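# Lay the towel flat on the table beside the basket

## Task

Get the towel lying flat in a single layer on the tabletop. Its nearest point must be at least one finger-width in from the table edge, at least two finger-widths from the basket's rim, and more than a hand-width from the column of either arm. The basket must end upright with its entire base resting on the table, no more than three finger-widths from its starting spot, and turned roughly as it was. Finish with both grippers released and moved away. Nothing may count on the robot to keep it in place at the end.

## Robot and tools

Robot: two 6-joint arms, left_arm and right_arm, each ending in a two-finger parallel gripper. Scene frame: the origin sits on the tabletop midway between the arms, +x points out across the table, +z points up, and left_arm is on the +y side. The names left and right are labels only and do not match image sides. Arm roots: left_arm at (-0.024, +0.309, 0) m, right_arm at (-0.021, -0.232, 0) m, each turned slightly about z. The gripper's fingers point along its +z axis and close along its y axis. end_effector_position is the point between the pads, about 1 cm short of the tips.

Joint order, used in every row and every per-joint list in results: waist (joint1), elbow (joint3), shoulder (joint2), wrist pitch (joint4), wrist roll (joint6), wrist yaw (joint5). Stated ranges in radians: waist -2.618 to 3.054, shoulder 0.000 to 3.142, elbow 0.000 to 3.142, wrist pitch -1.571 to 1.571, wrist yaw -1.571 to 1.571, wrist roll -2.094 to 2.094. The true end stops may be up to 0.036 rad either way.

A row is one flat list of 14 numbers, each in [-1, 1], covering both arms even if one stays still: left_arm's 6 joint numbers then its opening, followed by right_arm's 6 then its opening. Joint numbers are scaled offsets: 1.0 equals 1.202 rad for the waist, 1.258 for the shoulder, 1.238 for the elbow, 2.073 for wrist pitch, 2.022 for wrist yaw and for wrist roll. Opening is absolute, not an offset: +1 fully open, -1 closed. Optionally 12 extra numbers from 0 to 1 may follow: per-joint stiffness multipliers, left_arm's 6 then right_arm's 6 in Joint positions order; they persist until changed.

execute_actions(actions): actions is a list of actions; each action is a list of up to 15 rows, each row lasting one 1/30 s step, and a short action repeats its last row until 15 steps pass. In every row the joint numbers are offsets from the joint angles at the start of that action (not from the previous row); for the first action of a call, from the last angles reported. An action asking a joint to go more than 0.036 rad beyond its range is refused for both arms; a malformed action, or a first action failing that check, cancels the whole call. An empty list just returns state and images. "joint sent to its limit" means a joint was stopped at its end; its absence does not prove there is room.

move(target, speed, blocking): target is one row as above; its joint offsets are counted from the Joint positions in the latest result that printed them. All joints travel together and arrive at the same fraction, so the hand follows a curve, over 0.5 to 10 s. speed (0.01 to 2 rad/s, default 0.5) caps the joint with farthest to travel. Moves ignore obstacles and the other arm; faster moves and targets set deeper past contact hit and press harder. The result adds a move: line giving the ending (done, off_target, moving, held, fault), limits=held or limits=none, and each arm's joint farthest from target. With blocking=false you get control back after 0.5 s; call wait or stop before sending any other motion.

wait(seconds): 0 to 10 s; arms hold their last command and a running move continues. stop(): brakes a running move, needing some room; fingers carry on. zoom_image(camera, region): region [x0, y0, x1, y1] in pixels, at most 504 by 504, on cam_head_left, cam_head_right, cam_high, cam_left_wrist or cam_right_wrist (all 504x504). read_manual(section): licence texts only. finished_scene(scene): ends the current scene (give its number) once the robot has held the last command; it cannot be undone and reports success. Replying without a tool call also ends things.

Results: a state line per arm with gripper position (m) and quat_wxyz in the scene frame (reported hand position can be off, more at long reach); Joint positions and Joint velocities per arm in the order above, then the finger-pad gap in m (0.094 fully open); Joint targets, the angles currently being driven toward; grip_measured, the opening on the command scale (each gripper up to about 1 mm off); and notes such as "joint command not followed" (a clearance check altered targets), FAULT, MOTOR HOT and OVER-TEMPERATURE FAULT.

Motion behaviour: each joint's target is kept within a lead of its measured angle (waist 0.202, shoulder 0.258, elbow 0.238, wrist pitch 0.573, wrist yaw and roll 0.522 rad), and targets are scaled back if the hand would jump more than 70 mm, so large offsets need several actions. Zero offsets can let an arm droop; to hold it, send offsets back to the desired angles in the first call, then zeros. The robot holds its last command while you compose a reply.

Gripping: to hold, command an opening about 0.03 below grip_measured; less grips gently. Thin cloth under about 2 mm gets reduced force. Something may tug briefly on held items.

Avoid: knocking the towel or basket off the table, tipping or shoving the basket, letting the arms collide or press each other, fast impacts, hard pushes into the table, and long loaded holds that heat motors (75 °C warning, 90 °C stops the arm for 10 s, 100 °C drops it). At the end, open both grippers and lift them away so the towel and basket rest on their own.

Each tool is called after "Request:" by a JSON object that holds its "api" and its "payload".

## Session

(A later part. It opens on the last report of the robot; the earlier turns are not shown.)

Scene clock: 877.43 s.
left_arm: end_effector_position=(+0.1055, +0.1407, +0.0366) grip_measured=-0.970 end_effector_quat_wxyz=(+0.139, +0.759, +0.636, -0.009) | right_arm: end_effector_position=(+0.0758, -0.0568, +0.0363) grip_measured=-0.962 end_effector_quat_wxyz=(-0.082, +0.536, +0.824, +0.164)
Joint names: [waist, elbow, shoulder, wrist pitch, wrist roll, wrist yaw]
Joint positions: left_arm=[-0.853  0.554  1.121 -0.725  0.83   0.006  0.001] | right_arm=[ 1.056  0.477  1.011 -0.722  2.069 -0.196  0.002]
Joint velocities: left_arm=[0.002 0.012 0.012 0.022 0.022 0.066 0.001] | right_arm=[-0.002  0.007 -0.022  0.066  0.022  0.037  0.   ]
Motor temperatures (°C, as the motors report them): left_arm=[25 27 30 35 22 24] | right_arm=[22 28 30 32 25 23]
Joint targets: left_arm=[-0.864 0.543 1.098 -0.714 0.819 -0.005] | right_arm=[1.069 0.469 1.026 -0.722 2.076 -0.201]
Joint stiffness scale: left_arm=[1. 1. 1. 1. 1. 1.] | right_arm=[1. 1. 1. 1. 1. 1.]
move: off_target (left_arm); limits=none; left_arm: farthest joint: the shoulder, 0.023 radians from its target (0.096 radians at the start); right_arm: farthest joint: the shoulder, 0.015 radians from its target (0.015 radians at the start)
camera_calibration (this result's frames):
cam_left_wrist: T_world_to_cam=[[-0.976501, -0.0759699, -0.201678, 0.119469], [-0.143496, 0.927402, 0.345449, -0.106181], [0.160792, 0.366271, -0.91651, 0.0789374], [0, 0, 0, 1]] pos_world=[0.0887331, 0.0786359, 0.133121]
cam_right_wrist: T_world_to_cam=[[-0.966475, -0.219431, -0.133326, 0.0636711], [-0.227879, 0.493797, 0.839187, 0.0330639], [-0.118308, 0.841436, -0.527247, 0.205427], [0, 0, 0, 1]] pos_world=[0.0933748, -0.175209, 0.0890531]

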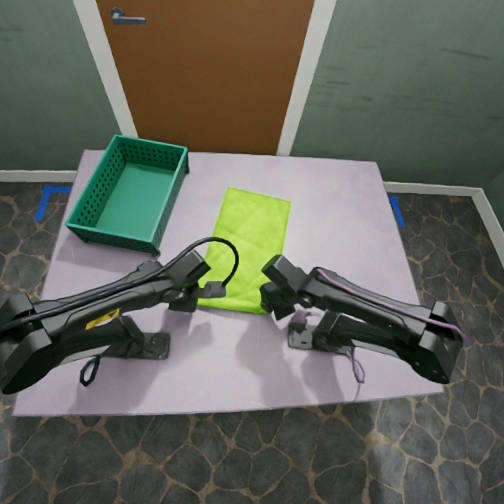

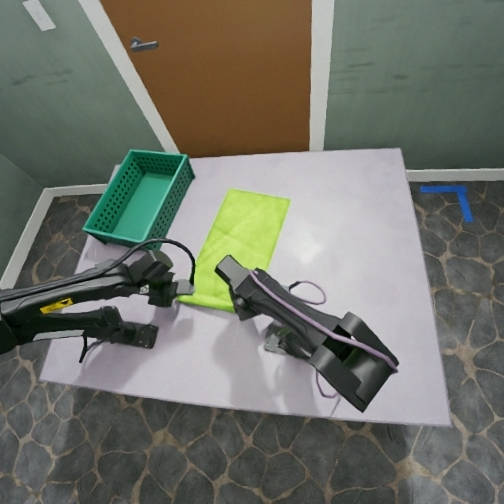

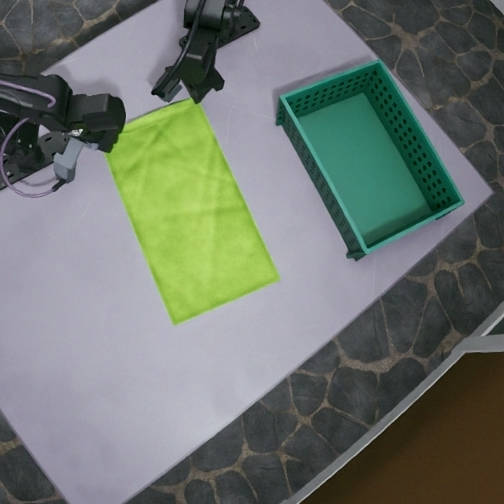

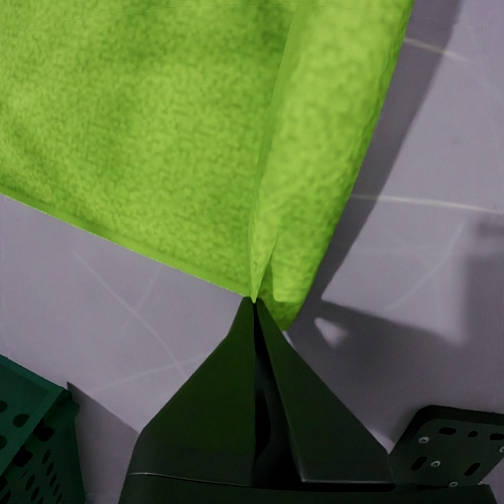

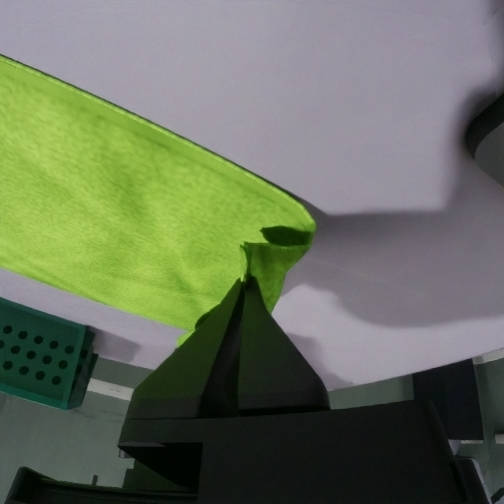

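Request:
{"api": "execute_actions", "payload": {"actions": [[[-0.008,-0.008,-0.018,0.005,-0.005,-0.005,-0.95,0.01,-0.006,0.0,0,0.003,-0.002,-0.95],[-0.008,-0.008,-0.018,0.005,-0.005,-0.005,-0.9,0.01,-0.006,0.0,0,0.003,-0.002,-0.9],[-0.008,-0.008,-0.018,0.005,-0.005,-0.005,-0.85,0.01,-0.006,0.0,0,0.003,-0.002,-0.85],[-0.008,-0.008,-0.018,0.005,-0.005,-0.005,-0.8,0.01,-0.006,0.0,0,0.003,-0.002,-0.8],[-0.008,-0.008,-0.018,0.005,-0.005,-0.005,-0.75,0.01,-0.006,0.0,0,0.003,-0.002,-0.75],[-0.008,-0.008,-0.018,0.005,-0.005,-0.005,-0.7,0.01,-0.006,0.0,0,0.003,-0.002,-0.7]]]}}

Scene clock: 899.73 s.
left_arm: end_effector_position=(+0.1061, +0.1411, +0.0366) grip_measured=-0.703 end_effector_quat_wxyz=(+0.139, +0.759, +0.636, -0.007) | right_arm: end_effector_position=(+0.0757, -0.0567, +0.0363) grip_measured=-0.702 end_effector_quat_wxyz=(-0.082, +0.536, +0.824, +0.164)
Joint names: [waist, elbow, shoulder, wrist pitch, wrist roll, wrist yaw]
Joint positions: left_arm=[-0.853  0.554  1.121 -0.725  0.83   0.002  0.014] | right_arm=[ 1.056  0.477  1.011 -0.722  2.069 -0.197  0.014]
Joint velocities: left_arm=[-0.007 -0.002  0.002  0.007 -0.022 -0.022  0.   ] | right_arm=[-0.007  0.002 -0.027  0.037  0.066  0.007 -0.   ]
Motor temperatures (°C, as the motors report them): left_arm=[25 27 29 34 22 24] | right_arm=[22 28 30 32 25 23]
Joint targets: left_arm=[-0.863 0.544 1.098 -0.714 0.820 -0.004] | right_arm=[1.068 0.470 1.011 -0.723 2.075 -0.201]
Joint stiffness scale: left_arm=[1. 1. 1. 1. 1. 1.] | right_arm=[1. 1. 1. 1. 1. 1.]
camera_calibration (this result's frames):
cam_left_wrist: T_world_to_cam=[[-0.975751, -0.0769708, -0.204901, 0.120263], [-0.145987, 0.926352, 0.347216, -0.106168], [0.163085, 0.36871, -0.915126, 0.0780345], [0, 0, 0, 1]] pos_world=[0.0891211, 0.078834, 0.132917]
cam_right_wrist: T_world_to_cam=[[-0.966487, -0.219515, -0.133105, 0.0636171], [-0.227702, 0.493578, 0.839365, 0.0329894], [-0.118555, 0.841543, -0.52702, 0.205411], [0, 0, 0, 1]] pos_world=[0.0933494, -0.17518, 0.0890335]

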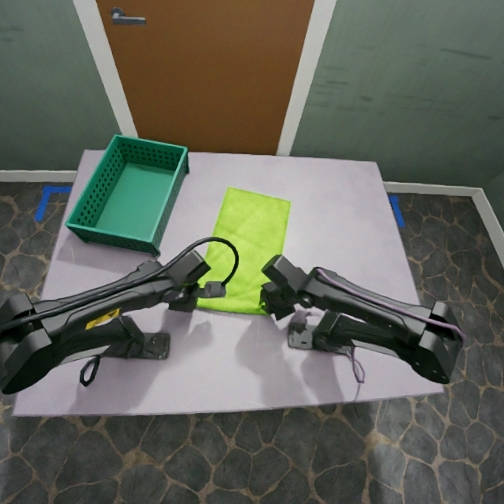

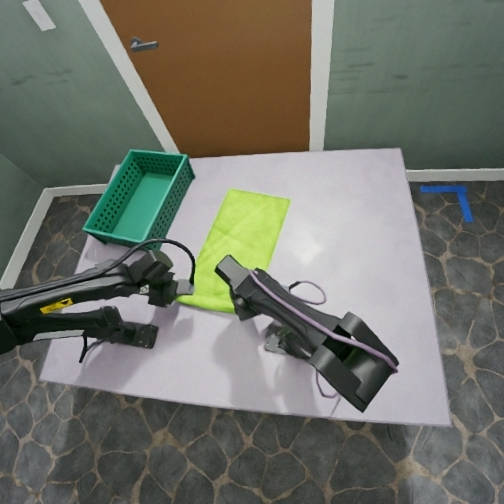

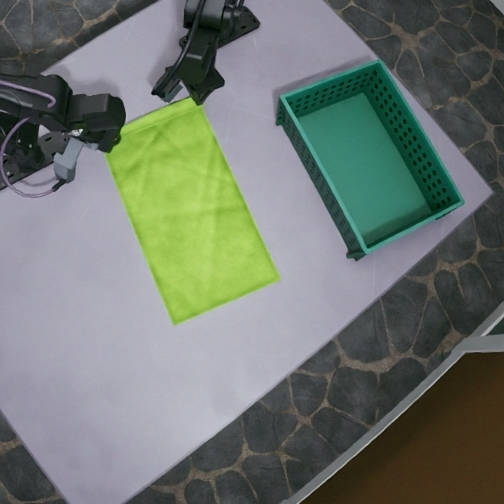

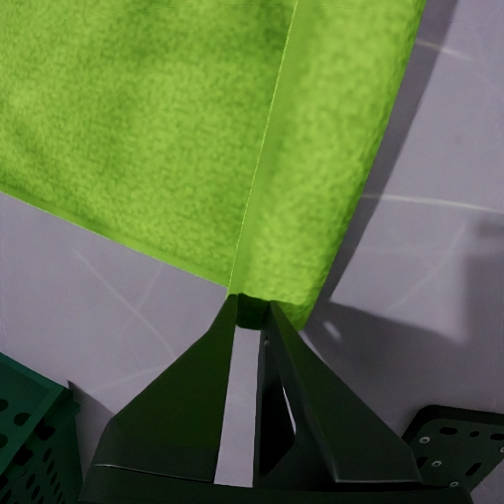

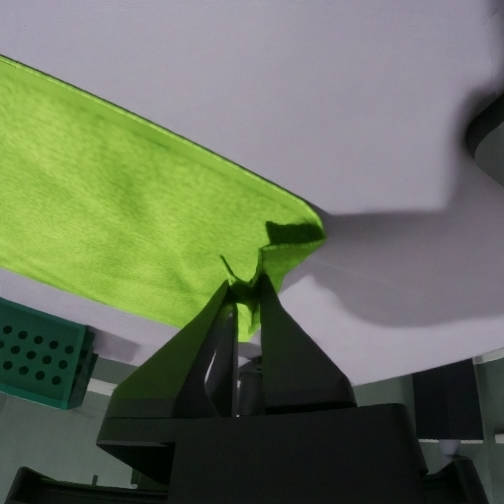

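Request:
{"api": "move", "payload": {"target": [-0.008,0.11,-0.018,0.005,-0.005,0,-0.7,0.01,0.11,-0.01,0,0.003,0,-0.7], "speed": 0.3}}

Scene clock: 909.80 s.
left_arm: end_effector_position=(+0.1261, +0.1151, +0.0714) grip_measured=-0.703 end_effector_quat_wxyz=(+0.193, +0.752, +0.630, -0.009) | right_arm: end_effector_position=(+0.0958, -0.0322, +0.0725) grip_measured=-0.702 end_effector_quat_wxyz=(-0.076, +0.526, +0.819, +0.218)
Joint names: [waist, elbow, shoulder, wrist pitch, wrist roll, wrist yaw]
Joint positions: left_arm=[-0.853  0.661  1.121 -0.723  0.83   0.002  0.014] | right_arm=[ 1.056  0.585  1.011 -0.721  2.069 -0.197  0.014]
Joint velocities: left_arm=[-0.002 -0.017 -0.017 -0.022 -0.037 -0.022 -0.001] | right_arm=[ 0.012  0.012 -0.002 -0.037 -0.022 -0.081 -0.   ]
Motor temperatures (°C, as the motors report them): left_arm=[25 27 29 34 22 24] | right_arm=[22 28 29 32 25 23]
Joint targets: left_arm=[-0.863 0.690 1.098 -0.714 0.820 0.002] | right_arm=[1.068 0.613 0.998 -0.722 2.075 -0.197]
Joint stiffness scale: left_arm=[1. 1. 1. 1. 1. 1.] | right_arm=[1. 1. 1. 1. 1. 1.]
move: off_target (left_arm, right_arm); limits=none; left_arm: farthest joint: the elbow, 0.029 radians from its target (0.136 radians at the start); right_arm: farthest joint: the elbow, 0.028 radians from its target (0.136 radians at the start)
camera_calibration (this result's frames):
cam_left_wrist: T_world_to_cam=[[-0.960211, -0.0971868, -0.26182, 0.149386], [-0.166174, 0.952302, 0.255943, -0.085189], [0.224457, 0.289267, -0.930561, 0.118753], [0, 0, 0, 1]] pos_world=[0.102631, 0.0612926, 0.171423]
cam_right_wrist: T_world_to_cam=[[-0.954194, -0.204513, -0.218375, 0.0987183], [-0.287149, 0.421032, 0.860394, -0.00315036], [-0.0840191, 0.883689, -0.460472, 0.199515], [0, 0, 0, 1]] pos_world=[0.110055, -0.154794, 0.116139]

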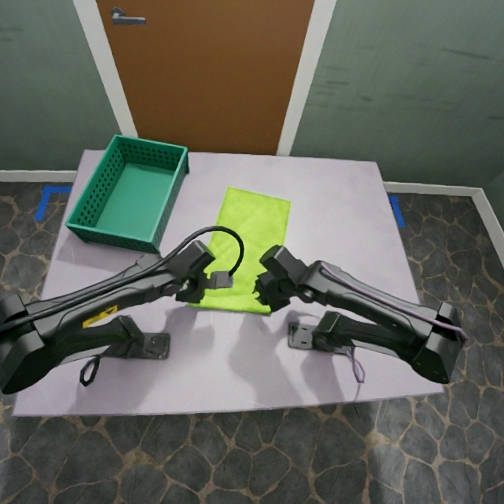

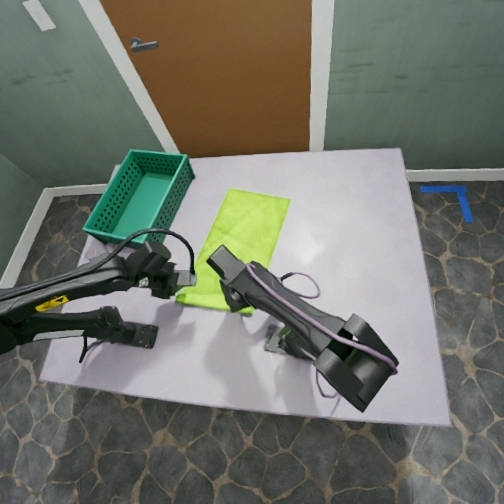

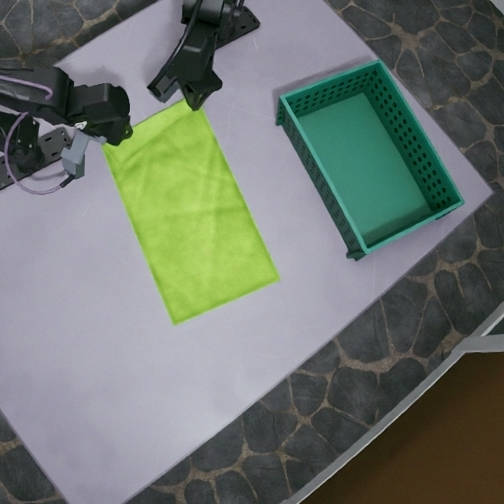

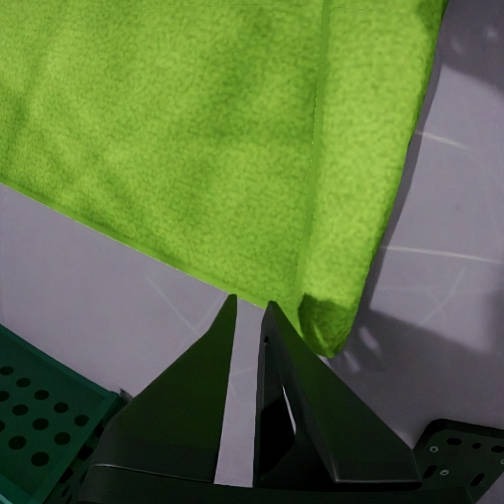

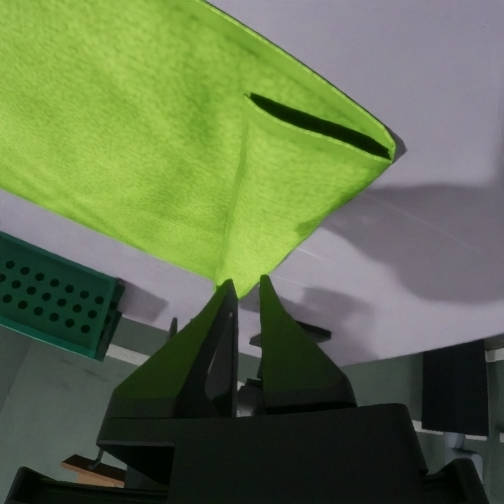

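Request:
{"api": "move", "payload": {"target": [-0.2355,-0.047,-0.039,-0.079,-0.905,0,-0.96,0.36,0.01,0.066,-0.073,-0.504,0.103,-0.96], "speed": 1.2}}

Scene clock: 998.80 s.
left_arm: end_effector_position=(+0.0516, +0.1248, +0.0514) grip_measured=-0.957 end_effector_quat_wxyz=(+0.051, +0.098, +0.989, -0.100) | right_arm: end_effector_position=(+0.0279, -0.0449, +0.0448) grip_measured=-0.958 end_effector_quat_wxyz=(+0.039, -0.121, +0.987, +0.100)
Joint names: [waist, elbow, shoulder, wrist pitch, wrist roll, wrist yaw]
Joint positions: left_arm=[-1.124  0.615  1.094 -0.867 -0.99   0.002  0.002] | right_arm=[ 1.476  0.585  1.083 -0.857  1.06  -0.005  0.002]
Joint velocities: left_arm=[-0.017  0.007 -0.007  0.051 -0.007  0.007 -0.001] | right_arm=[ 0.002 -0.007  0.002 -0.007  0.022 -0.007 -0.002]
Motor temperatures (°C, as the motors report them): left_arm=[25 28 29 34 22 24] | right_arm=[22 29 29 31 25 23]
Joint targets: left_arm=[-1.136 0.603 1.072 -0.887 -1.000 0.002] | right_arm=[1.489 0.598 1.094 -0.872 1.050 0.011]
Joint stiffness scale: left_arm=[1. 1. 1. 1. 1. 1.] | right_arm=[1. 1. 1. 1. 1. 1.]
move: off_target (left_arm); limits=none; left_arm: farthest joint: the shoulder, 0.022 radians from its target (0.049 radians at the start); right_arm: farthest joint: the wrist yaw, 0.016 radians from its target (0.208 radians at the start)
camera_calibration (this result's frames):
cam_left_wrist: T_world_to_cam=[[0.0229892, -0.986993, 0.159109, 0.11215], [-0.869233, 0.0588868, 0.490883, 0.0340285], [-0.493868, -0.149588, -0.856573, 0.202083], [0, 0, 0, 1]] pos_world=[0.126803, 0.138916, 0.138551]
cam_right_wrist: T_world_to_cam=[[0.0799884, -0.974734, -0.208556, -0.0385965], [-0.816575, -0.18407, 0.547105, 0.00820637], [-0.571671, 0.12654, -0.810667, 0.18751], [0, 0, 0, 1]] pos_world=[0.116982, -0.0598383, 0.139469]

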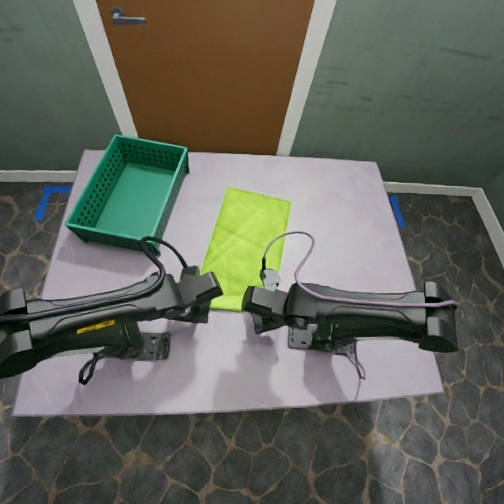

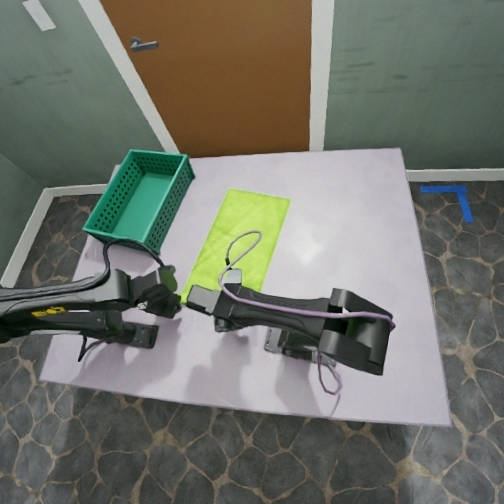

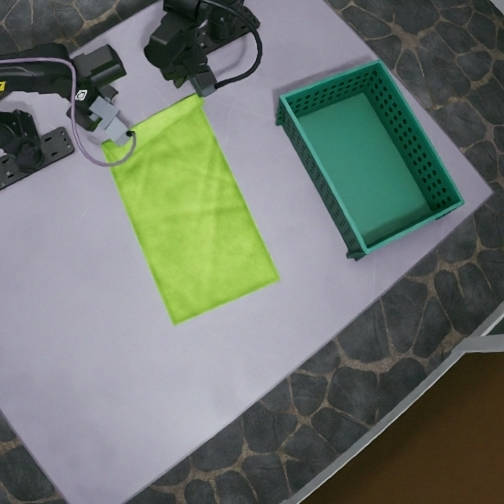

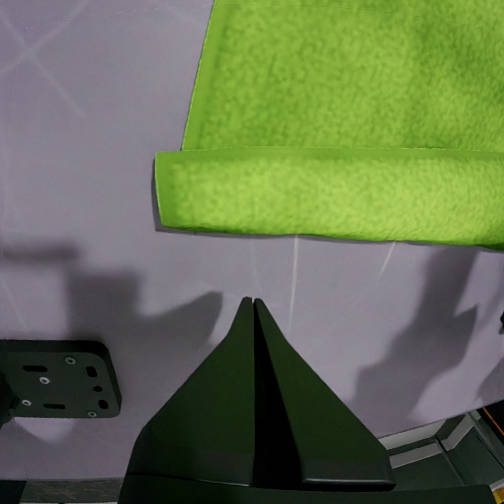

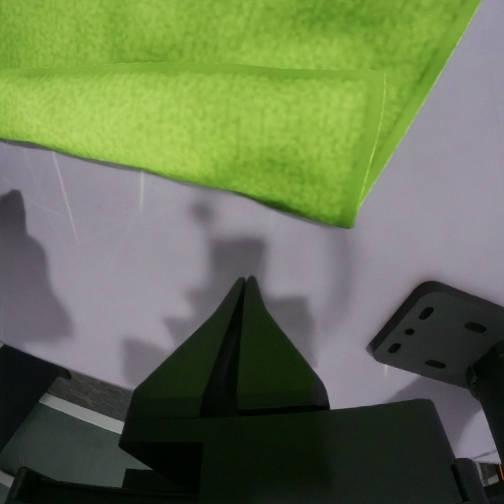

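Request:
{"api": "move", "payload": {"target": [0,-0.097,-0.005,0.06,0,0,-0.96,0,-0.097,0.005,0.062,0,0.005,-0.96], "speed": 0.2}}

Scene clock: 1021.03 s.
left_arm: end_effector_position=(+0.0482, +0.1331, +0.0247) grip_measured=-0.957 end_effector_quat_wxyz=(+0.050, +0.097, +0.989, -0.098) | right_arm: end_effector_position=(+0.0254, -0.0537, +0.0177) grip_measured=-0.958 end_effector_quat_wxyz=(+0.038, -0.121, +0.987, +0.100)
Joint names: [waist, elbow, shoulder, wrist pitch, wrist roll, wrist yaw]
Joint positions: left_arm=[-1.124  0.506  1.094 -0.762 -0.991  0.002  0.002] | right_arm=[ 1.476  0.473  1.083 -0.746  1.06  -0.005  0.002]
Joint velocities: left_arm=[-0.017 -0.007  0.002 -0.081 -0.007 -0.007  0.   ] | right_arm=[ 0.007 -0.012 -0.007 -0.051 -0.037 -0.007 -0.   ]
Motor temperatures (°C, as the motors report them): left_arm=[25 27 28 33 22 24] | right_arm=[22 28 28 30 25 23]
Joint targets: left_arm=[-1.124 0.495 1.088 -0.743 -0.990 0.002] | right_arm=[1.476 0.465 1.090 -0.729 1.060 0.005]
Joint stiffness scale: left_arm=[1. 1. 1. 1. 1. 1.] | right_arm=[1. 1. 1. 1. 1. 1.]
move: done; limits=none; left_arm: farthest joint: the wrist pitch, 0.019 radians from its target (0.124 radians at the start); right_arm: farthest joint: the wrist pitch, 0.018 radians from its target (0.129 radians at the start)
camera_calibration (this result's frames):
cam_left_wrist: T_world_to_cam=[[0.023616, -0.987591, 0.15526, 0.124844], [-0.868442, 0.0566659, 0.492541, 0.0439077], [-0.495227, -0.146466, -0.856328, 0.178478], [0, 0, 0, 1]] pos_world=[0.12357, 0.146948, 0.111826]
cam_right_wrist: T_world_to_cam=[[0.080289, -0.974987, -0.207253, -0.0526644], [-0.816117, -0.183677, 0.547919, 0.0193648], [-0.572281, 0.125151, -0.810451, 0.165207], [0, 0, 0, 1]] pos_world=[0.114577, -0.0684661, 0.112367]

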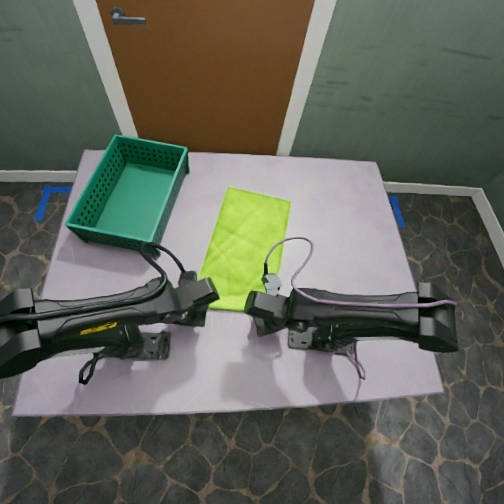

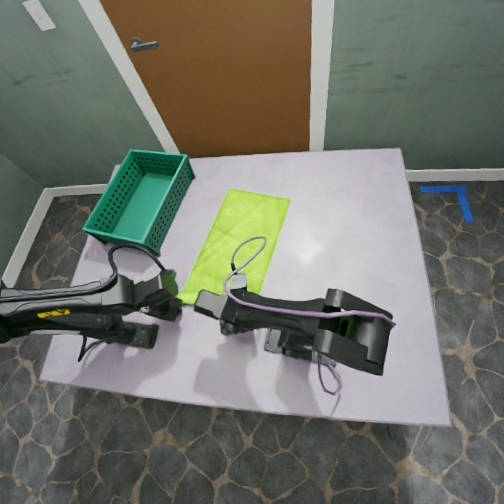

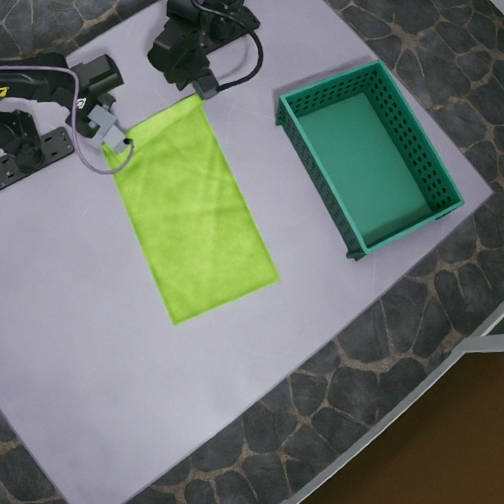

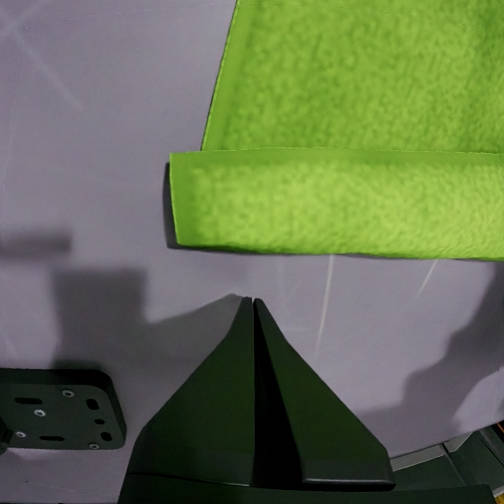

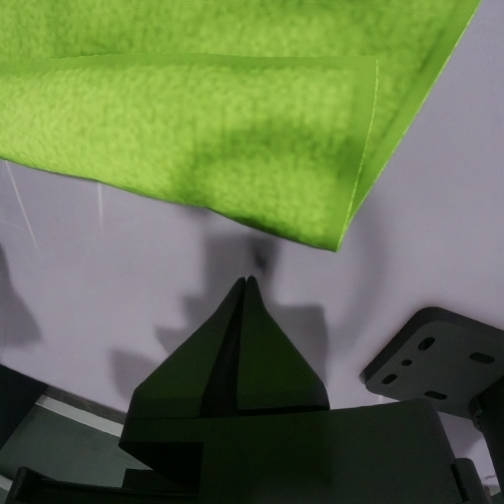

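Request:
{"api": "execute_actions", "payload": {"actions": [[[0.014,0.024,0.010,0.010,0,0,-0.96,-0.017,0.024,0.013,0.010,0,0.005,-0.96],[0.026,0.028,0.018,0.013,0,0,-0.96,-0.033,0.027,0.020,0.013,0,0.005,-0.96],[0.040,0.032,0.027,0.016,0,0,-0.96,-0.051,0.030,0.029,0.017,0,0.005,-0.96],[0.054,0.036,0.037,0.019,0,0,-0.96,-0.069,0.034,0.037,0.020,0,0.005,-0.96],[0.067,0.040,0.046,0.022,0,0,-0.96,-0.087,0.037,0.046,0.023,0,0.005,-0.96],[0.081,0.045,0.055,0.025,0,0,-0.96,-0.105,0.041,0.054,0.026,0,0.005,-0.96],[0.094,0.049,0.064,0.028,0,0,-0.96,-0.123,0.044,0.063,0.030,0,0.005,-0.96],[0.108,0.053,0.073,0.031,0,0,-0.96,-0.141,0.048,0.071,0.033,0,0.005,-0.96],[0.121,0.057,0.082,0.034,0,0,-0.96,-0.159,0.051,0.080,0.036,0,0.005,-0.96],[0.135,0.061,0.091,0.037,0,0,-0.96,-0.177,0.055,0.088,0.039,0,0.005,-0.96],[0.148,0.065,0.100,0.040,0,0,-0.96,-0.195,0.058,0.097,0.043,0,0.005,-0.96],[0.161,0.069,0.109,0.043,0,0,-0.96,-0.212,0.062,0.105,0.046,0,0.005,-0.96],[0.173,0.073,0.117,0.046,0,0,-0.96,-0.228,0.065,0.112,0.049,0,0.005,-0.96],[0.182,0.076,0.123,0.048,0,0,-0.96,-0.240,0.067,0.118,0.051,0,0.005,-0.96],[0.188,0.078,0.127,0.049,0,0,-0.96,-0.247,0.069,0.121,0.052,0,0.005,-0.96]]]}}

Request:
{"api": "wait", "payload": {"seconds": 0.5}}

Scene clock: 1045.77 s.
left_arm: end_effector_position=(+0.0934, +0.1320, +0.0195) grip_measured=-0.957 end_effector_quat_wxyz=(+0.054, -0.001, +0.995, -0.086) | right_arm: end_effector_position=(+0.0804, -0.0544, +0.0121) grip_measured=-0.958 end_effector_quat_wxyz=(+0.047, +0.010, +0.995, +0.088)
Joint names: [waist, elbow, shoulder, wrist pitch, wrist roll, wrist yaw]
Joint positions: left_arm=[-0.925  0.565  1.235 -0.697 -0.991  0.005  0.002] | right_arm=[ 1.211  0.523  1.217 -0.677  1.06  -0.007  0.002]
Joint velocities: left_arm=[ 0.31   0.12   0.227  0.168 -0.007 -0.037  0.001] | right_arm=[-0.442  0.085  0.227  0.139  0.022  0.037 -0.   ]
Motor temperatures (°C, as the motors report them): left_arm=[25 27 28 33 22 24] | right_arm=[22 28 28 30 25 23]
Joint targets: left_arm=[-0.898 0.602 1.254 -0.660 -0.991 0.002] | right_arm=[1.179 0.558 1.236 -0.639 1.060 0.005]
Joint stiffness scale: left_arm=[1. 1. 1. 1. 1. 1.] | right_arm=[1. 1. 1. 1. 1. 1.]
camera_calibration (this result's frames):
cam_left_wrist: T_world_to_cam=[[0.219319, -0.965516, 0.140279, 0.102549], [-0.856825, -0.121839, 0.501005, 0.108113], [-0.466637, -0.230075, -0.854, 0.20453], [0, 0, 0, 1]] pos_world=[0.165584, 0.159243, 0.106118]
cam_right_wrist: T_world_to_cam=[[-0.178653, -0.964444, -0.194757, -0.0377646], [-0.83112, 0.0419802, 0.554507, 0.0805633], [-0.526615, 0.260931, -0.809069, 0.195883], [0, 0, 0, 1]] pos_world=[0.163366, -0.090916, 0.106455]

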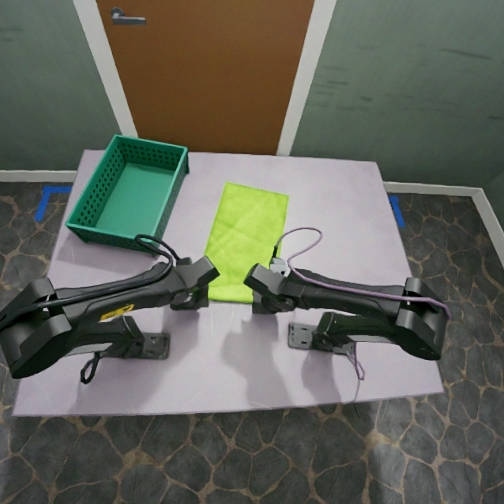

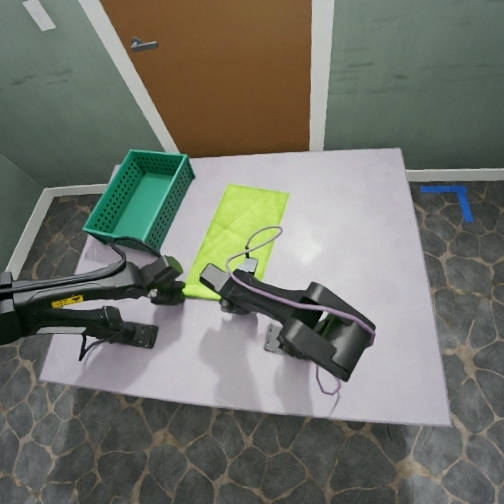

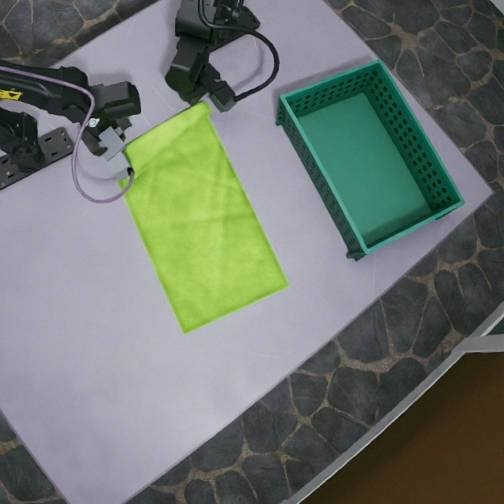

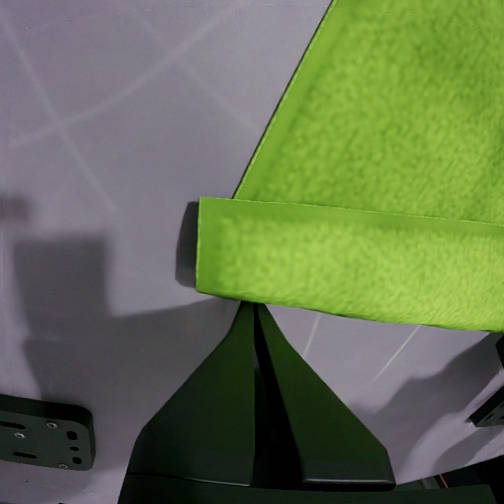

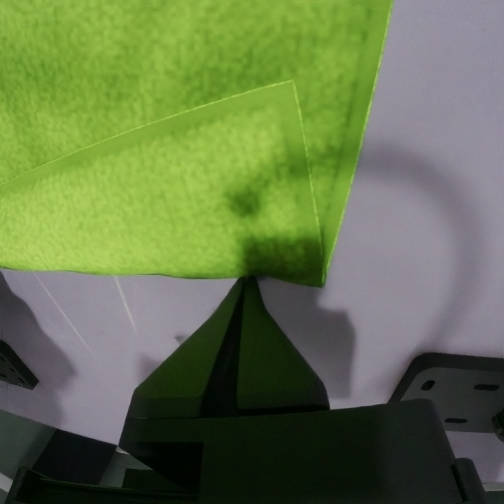

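Scene clock: 1046.27 s.
left_arm: end_effector_position=(+0.0992, +0.1296, +0.0196) grip_measured=-0.957 end_effector_quat_wxyz=(+0.058, -0.009, +0.994, -0.091) | right_arm: end_effector_position=(+0.0862, -0.0529, +0.0120) grip_measured=-0.958 end_effector_quat_wxyz=(+0.050, +0.020, +0.994, +0.092)
Joint names: [waist, elbow, shoulder, wrist pitch, wrist roll, wrist yaw]
Joint positions: left_arm=[-0.909  0.571  1.247 -0.679 -0.991  0.005  0.002] | right_arm=[ 1.191  0.527  1.227 -0.66   1.06  -0.007  0.002]
Joint velocities: left_arm=[ 0.012 -0.022 -0.002  0.051  0.022  0.037 -0.001] | right_arm=[ 0.007 -0.007  0.002 -0.022 -0.007 -0.081 -0.   ]
Motor temperatures (°C, as the motors report them): left_arm=[25 27 28 33 22 24] | right_arm=[22 28 28 30 25 23]
Joint targets: left_arm=[-0.898 0.603 1.254 -0.660 -0.991 0.002] | right_arm=[1.179 0.558 1.236 -0.638 1.060 0.005]
Joint stiffness scale: left_arm=[1. 1. 1. 1. 1. 1.] | right_arm=[1. 1. 1. 1. 1. 1.]
wait: 0.50 s; at rest by 0.40 s
camera_calibration (this result's frames):
cam_left_wrist: T_world_to_cam=[[0.233788, -0.960454, 0.151229, 0.0967008], [-0.858088, -0.130679, 0.496596, 0.114022], [-0.457195, -0.245866, -0.854706, 0.207901], [0, 0, 0, 1]] pos_world=[0.170285, 0.158893, 0.106448]
cam_right_wrist: T_world_to_cam=[[-0.197079, -0.958951, -0.203893, -0.0332771], [-0.832973, 0.0541058, 0.550662, 0.0861801], [-0.517027, 0.278361, -0.809443, 0.198603], [0, 0, 0, 1]] pos_world=[0.16791, -0.0918572, 0.106516]

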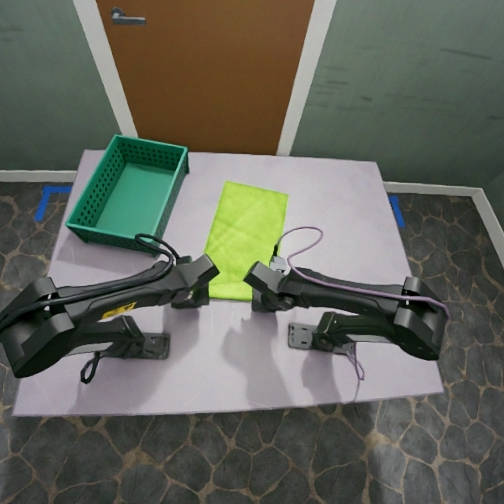

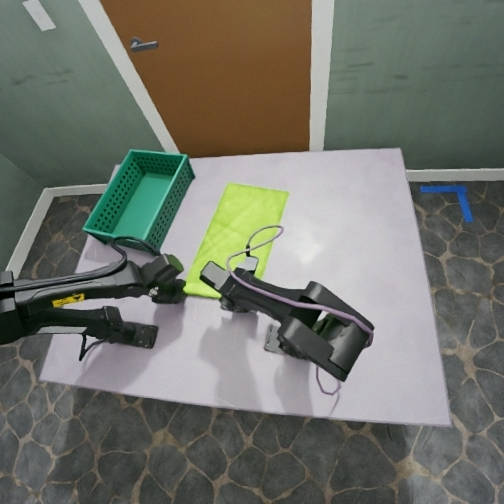

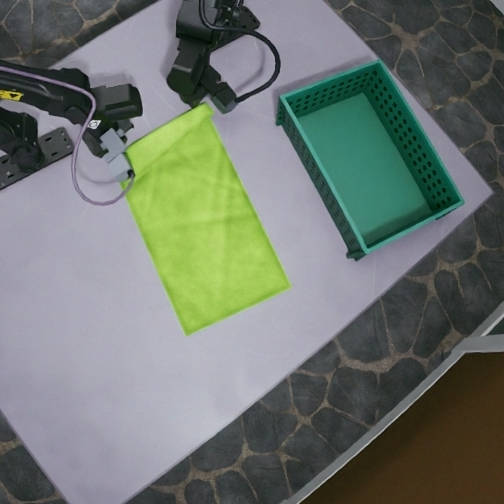

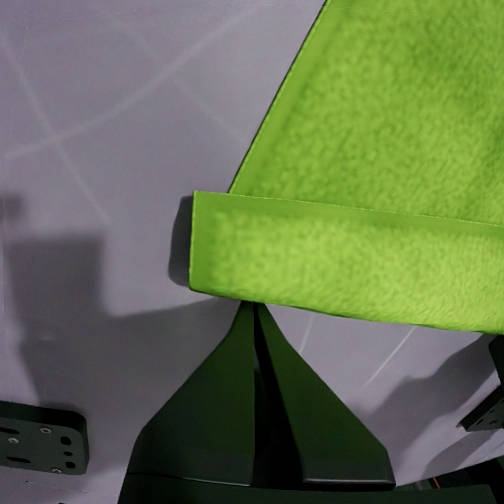

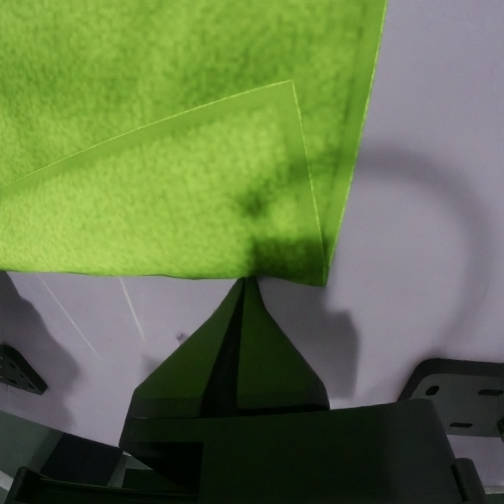

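Request:
{"api": "zoom_image", "payload": {"camera": "cam_high", "region": [160, 220, 400, 460]}}

Region (160, 220, 400, 460) of cam_high's 504x504 image, scaled by 2.100, with more detail than that image has.

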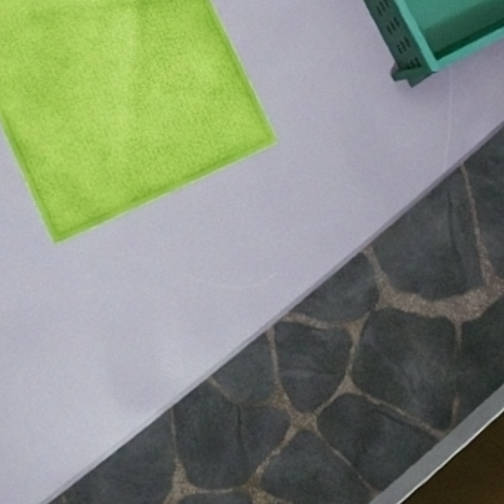

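Request:
{"api": "execute_actions", "payload": {"actions": [[[0.013,0.028,0.008,0.010,0.003,0,-0.96,-0.015,0.028,0.009,0.011,-0.004,0.005,-0.96],[0.020,0.033,0.015,0.011,0.007,0,-0.96,-0.025,0.033,0.016,0.012,-0.010,0.005,-0.96],[0.029,0.038,0.023,0.013,0.013,0,-0.96,-0.037,0.038,0.023,0.014,-0.017,0.005,-0.96],[0.038,0.044,0.030,0.014,0.019,0,-0.96,-0.049,0.043,0.030,0.016,-0.025,0.005,-0.96],[0.046,0.049,0.038,0.016,0.024,0,-0.96,-0.060,0.048,0.038,0.018,-0.033,0.005,-0.96],[0.055,0.055,0.045,0.017,0.030,0,-0.96,-0.072,0.053,0.045,0.020,-0.040,0.005,-0.96],[0.063,0.060,0.053,0.019,0.035,0,-0.96,-0.083,0.058,0.052,0.021,-0.048,0.005,-0.96],[0.072,0.065,0.060,0.020,0.041,0,-0.96,-0.095,0.063,0.060,0.023,-0.055,0.005,-0.96],[0.080,0.071,0.068,0.022,0.046,0,-0.96,-0.107,0.068,0.067,0.025,-0.063,0.005,-0.96],[0.089,0.076,0.075,0.024,0.052,0,-0.96,-0.118,0.073,0.074,0.027,-0.070,0.005,-0.96],[0.097,0.081,0.083,0.025,0.057,0,-0.96,-0.130,0.078,0.081,0.029,-0.078,0.005,-0.96],[0.106,0.087,0.091,0.027,0.063,0,-0.96,-0.141,0.083,0.089,0.030,-0.085,0.005,-0.96],[0.113,0.091,0.097,0.028,0.068,0,-0.96,-0.152,0.087,0.095,0.032,-0.092,0.005,-0.96],[0.119,0.095,0.102,0.029,0.072,0,-0.96,-0.160,0.091,0.100,0.033,-0.097,0.005,-0.96],[0.123,0.097,0.106,0.030,0.074,0,-0.96,-0.165,0.093,0.103,0.034,-0.1,0.005,-0.96]]]}}

Request:
{"api": "wait", "payload": {"seconds": 0.5}}

Scene clock: 1086.53 s.
left_arm: end_effector_position=(+0.1376, +0.1269, +0.0199) grip_measured=-0.957 end_effector_quat_wxyz=(+0.067, -0.020, +0.994, -0.084) | right_arm: end_effector_position=(+0.1318, -0.0547, +0.0129) grip_measured=-0.958 end_effector_quat_wxyz=(+0.065, +0.034, +0.994, +0.085)
Joint names: [waist, elbow, shoulder, wrist pitch, wrist roll, wrist yaw]
Joint positions: left_arm=[-0.784  0.653  1.364 -0.645 -0.888  0.006  0.002] | right_arm=[ 1.019  0.604  1.34  -0.621  0.917 -0.008  0.002]
Joint velocities: left_arm=[ 0.198  0.125  0.198 -0.007  0.242 -0.007  0.001] | right_arm=[-0.271  0.115  0.198  0.154 -0.315  0.007 -0.   ]
Motor temperatures (°C, as the motors report them): left_arm=[25 28 28 32 22 24] | right_arm=[22 28 28 30 25 23]
Joint targets: left_arm=[-0.762 0.691 1.380 -0.617 -0.841 0.005] | right_arm=[0.993 0.642 1.357 -0.590 0.858 0.004]
Joint stiffness scale: left_arm=[1. 1. 1. 1. 1. 1.] | right_arm=[1. 1. 1. 1. 1. 1.]
camera_calibration (this result's frames):
cam_left_wrist: T_world_to_cam=[[0.255331, -0.956202, 0.143121, 0.0817315], [-0.862541, -0.158394, 0.480556, 0.151014], [-0.436839, -0.246148, -0.865207, 0.222516], [0, 0, 0, 1]] pos_world=[0.206591, 0.156844, 0.108254]
cam_right_wrist: T_world_to_cam=[[-0.221633, -0.955044, -0.196901, -0.0224222], [-0.84501, 0.0873293, 0.527571, 0.127544], [-0.486658, 0.283311, -0.826377, 0.219881], [0, 0, 0, 1]] pos_world=[0.209814, -0.0948473, 0.110001]

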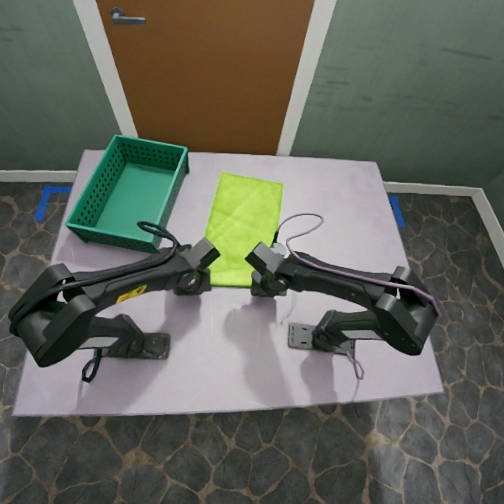

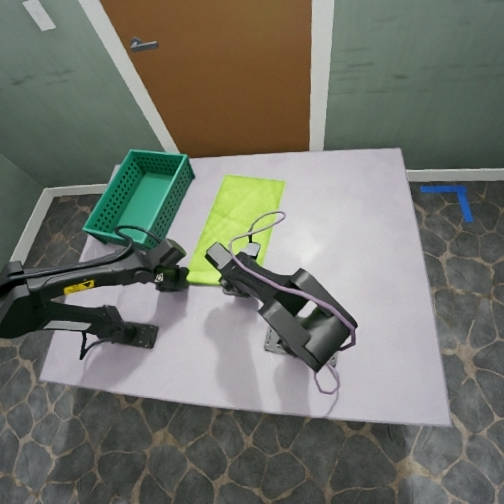

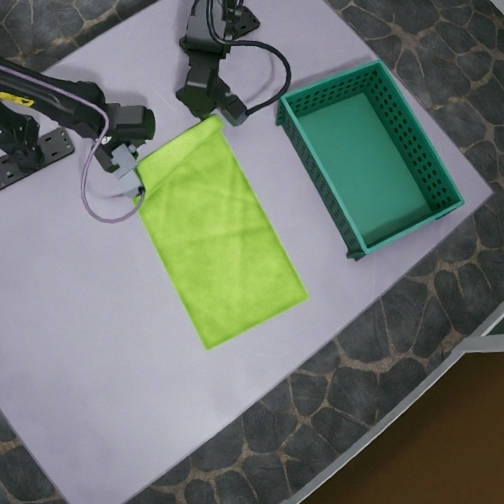

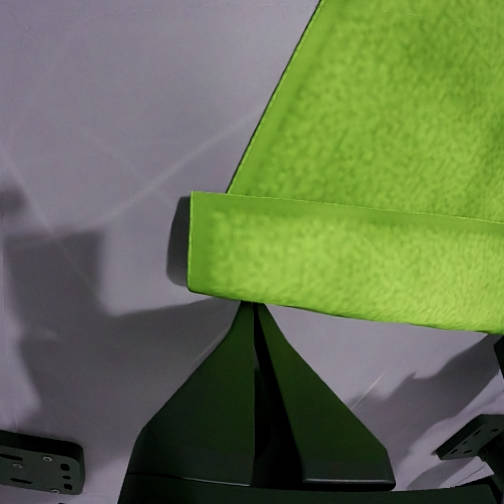

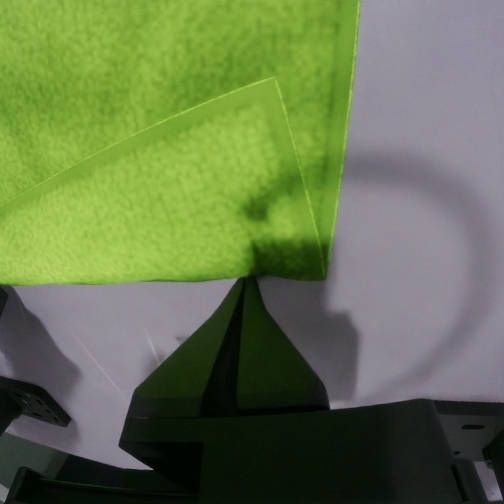

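Scene clock: 1087.03 s.
left_arm: end_effector_position=(+0.1419, +0.1262, +0.0198) grip_measured=-0.957 end_effector_quat_wxyz=(+0.071, -0.009, +0.994, -0.084) | right_arm: end_effector_position=(+0.1367, -0.0543, +0.0130) grip_measured=-0.958 end_effector_quat_wxyz=(+0.069, +0.018, +0.994, +0.085)
Joint names: [waist, elbow, shoulder, wrist pitch, wrist roll, wrist yaw]
Joint positions: left_arm=[-0.773  0.659  1.374 -0.636 -0.854  0.006  0.002] | right_arm=[ 1.005  0.61   1.349 -0.612  0.87  -0.008  0.002]
Joint velocities: left_arm=[-0.017  0.012  0.007  0.081 -0.037  0.022 -0.   ] | right_arm=[ 0.002 -0.007 -0.017  0.007 -0.095  0.037 -0.   ]
Motor temperatures (°C, as the motors report them): left_arm=[25 28 28 32 22 24] | right_arm=[22 28 28 30 25 23]
Joint targets: left_arm=[-0.761 0.691 1.380 -0.617 -0.841 0.005] | right_arm=[0.993 0.642 1.357 -0.590 0.858 0.004]
Joint stiffness scale: left_arm=[1. 1. 1. 1. 1. 1.] | right_arm=[1. 1. 1. 1. 1. 1.]
wait: 0.50 s; no rest
camera_calibration (this result's frames):
cam_left_wrist: T_world_to_cam=[[0.232504, -0.961839, 0.144248, 0.0839032], [-0.870159, -0.139463, 0.472624, 0.153505], [-0.434471, -0.235405, -0.869379, 0.222486], [0, 0, 0, 1]] pos_world=[0.210729, 0.154484, 0.108772]
cam_right_wrist: T_world_to_cam=[[-0.189248, -0.961826, -0.197676, -0.0257064], [-0.853392, 0.0615292, 0.517626, 0.13143], [-0.485704, 0.266655, -0.832458, 0.221286], [0, 0, 0, 1]] pos_world=[0.214776, -0.0918189, 0.111098]

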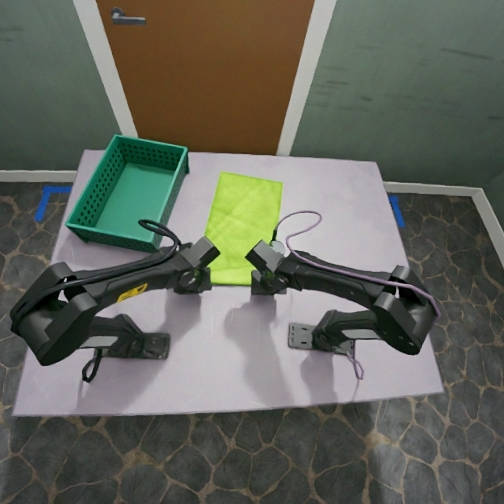

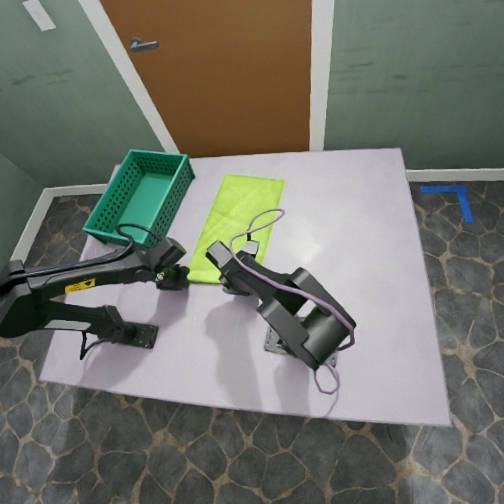

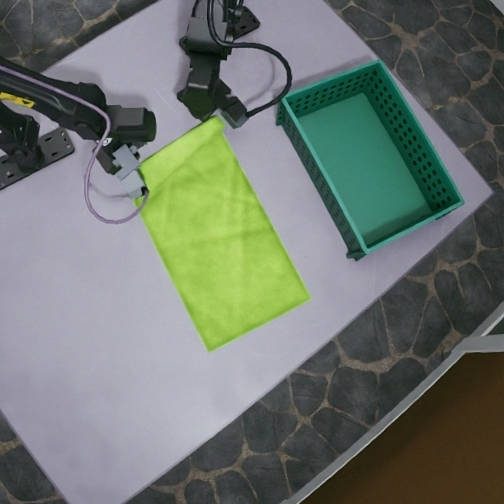

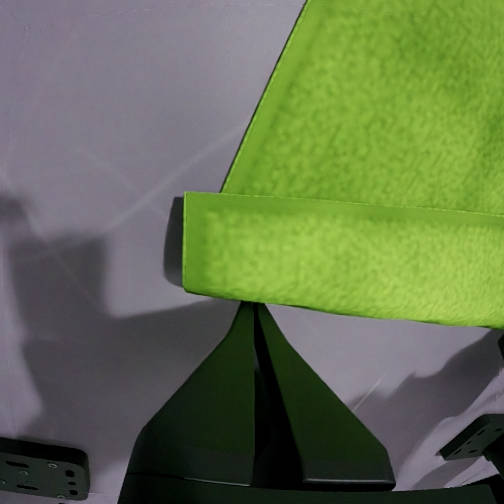

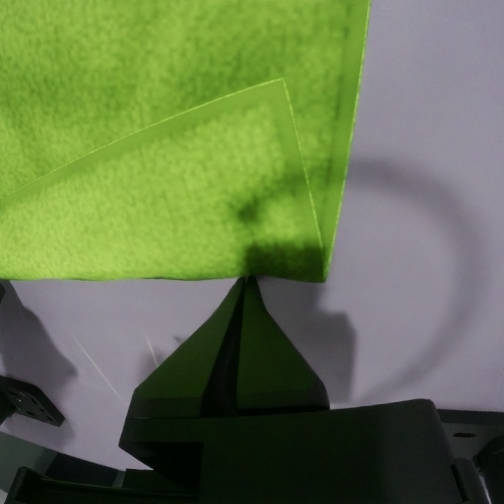

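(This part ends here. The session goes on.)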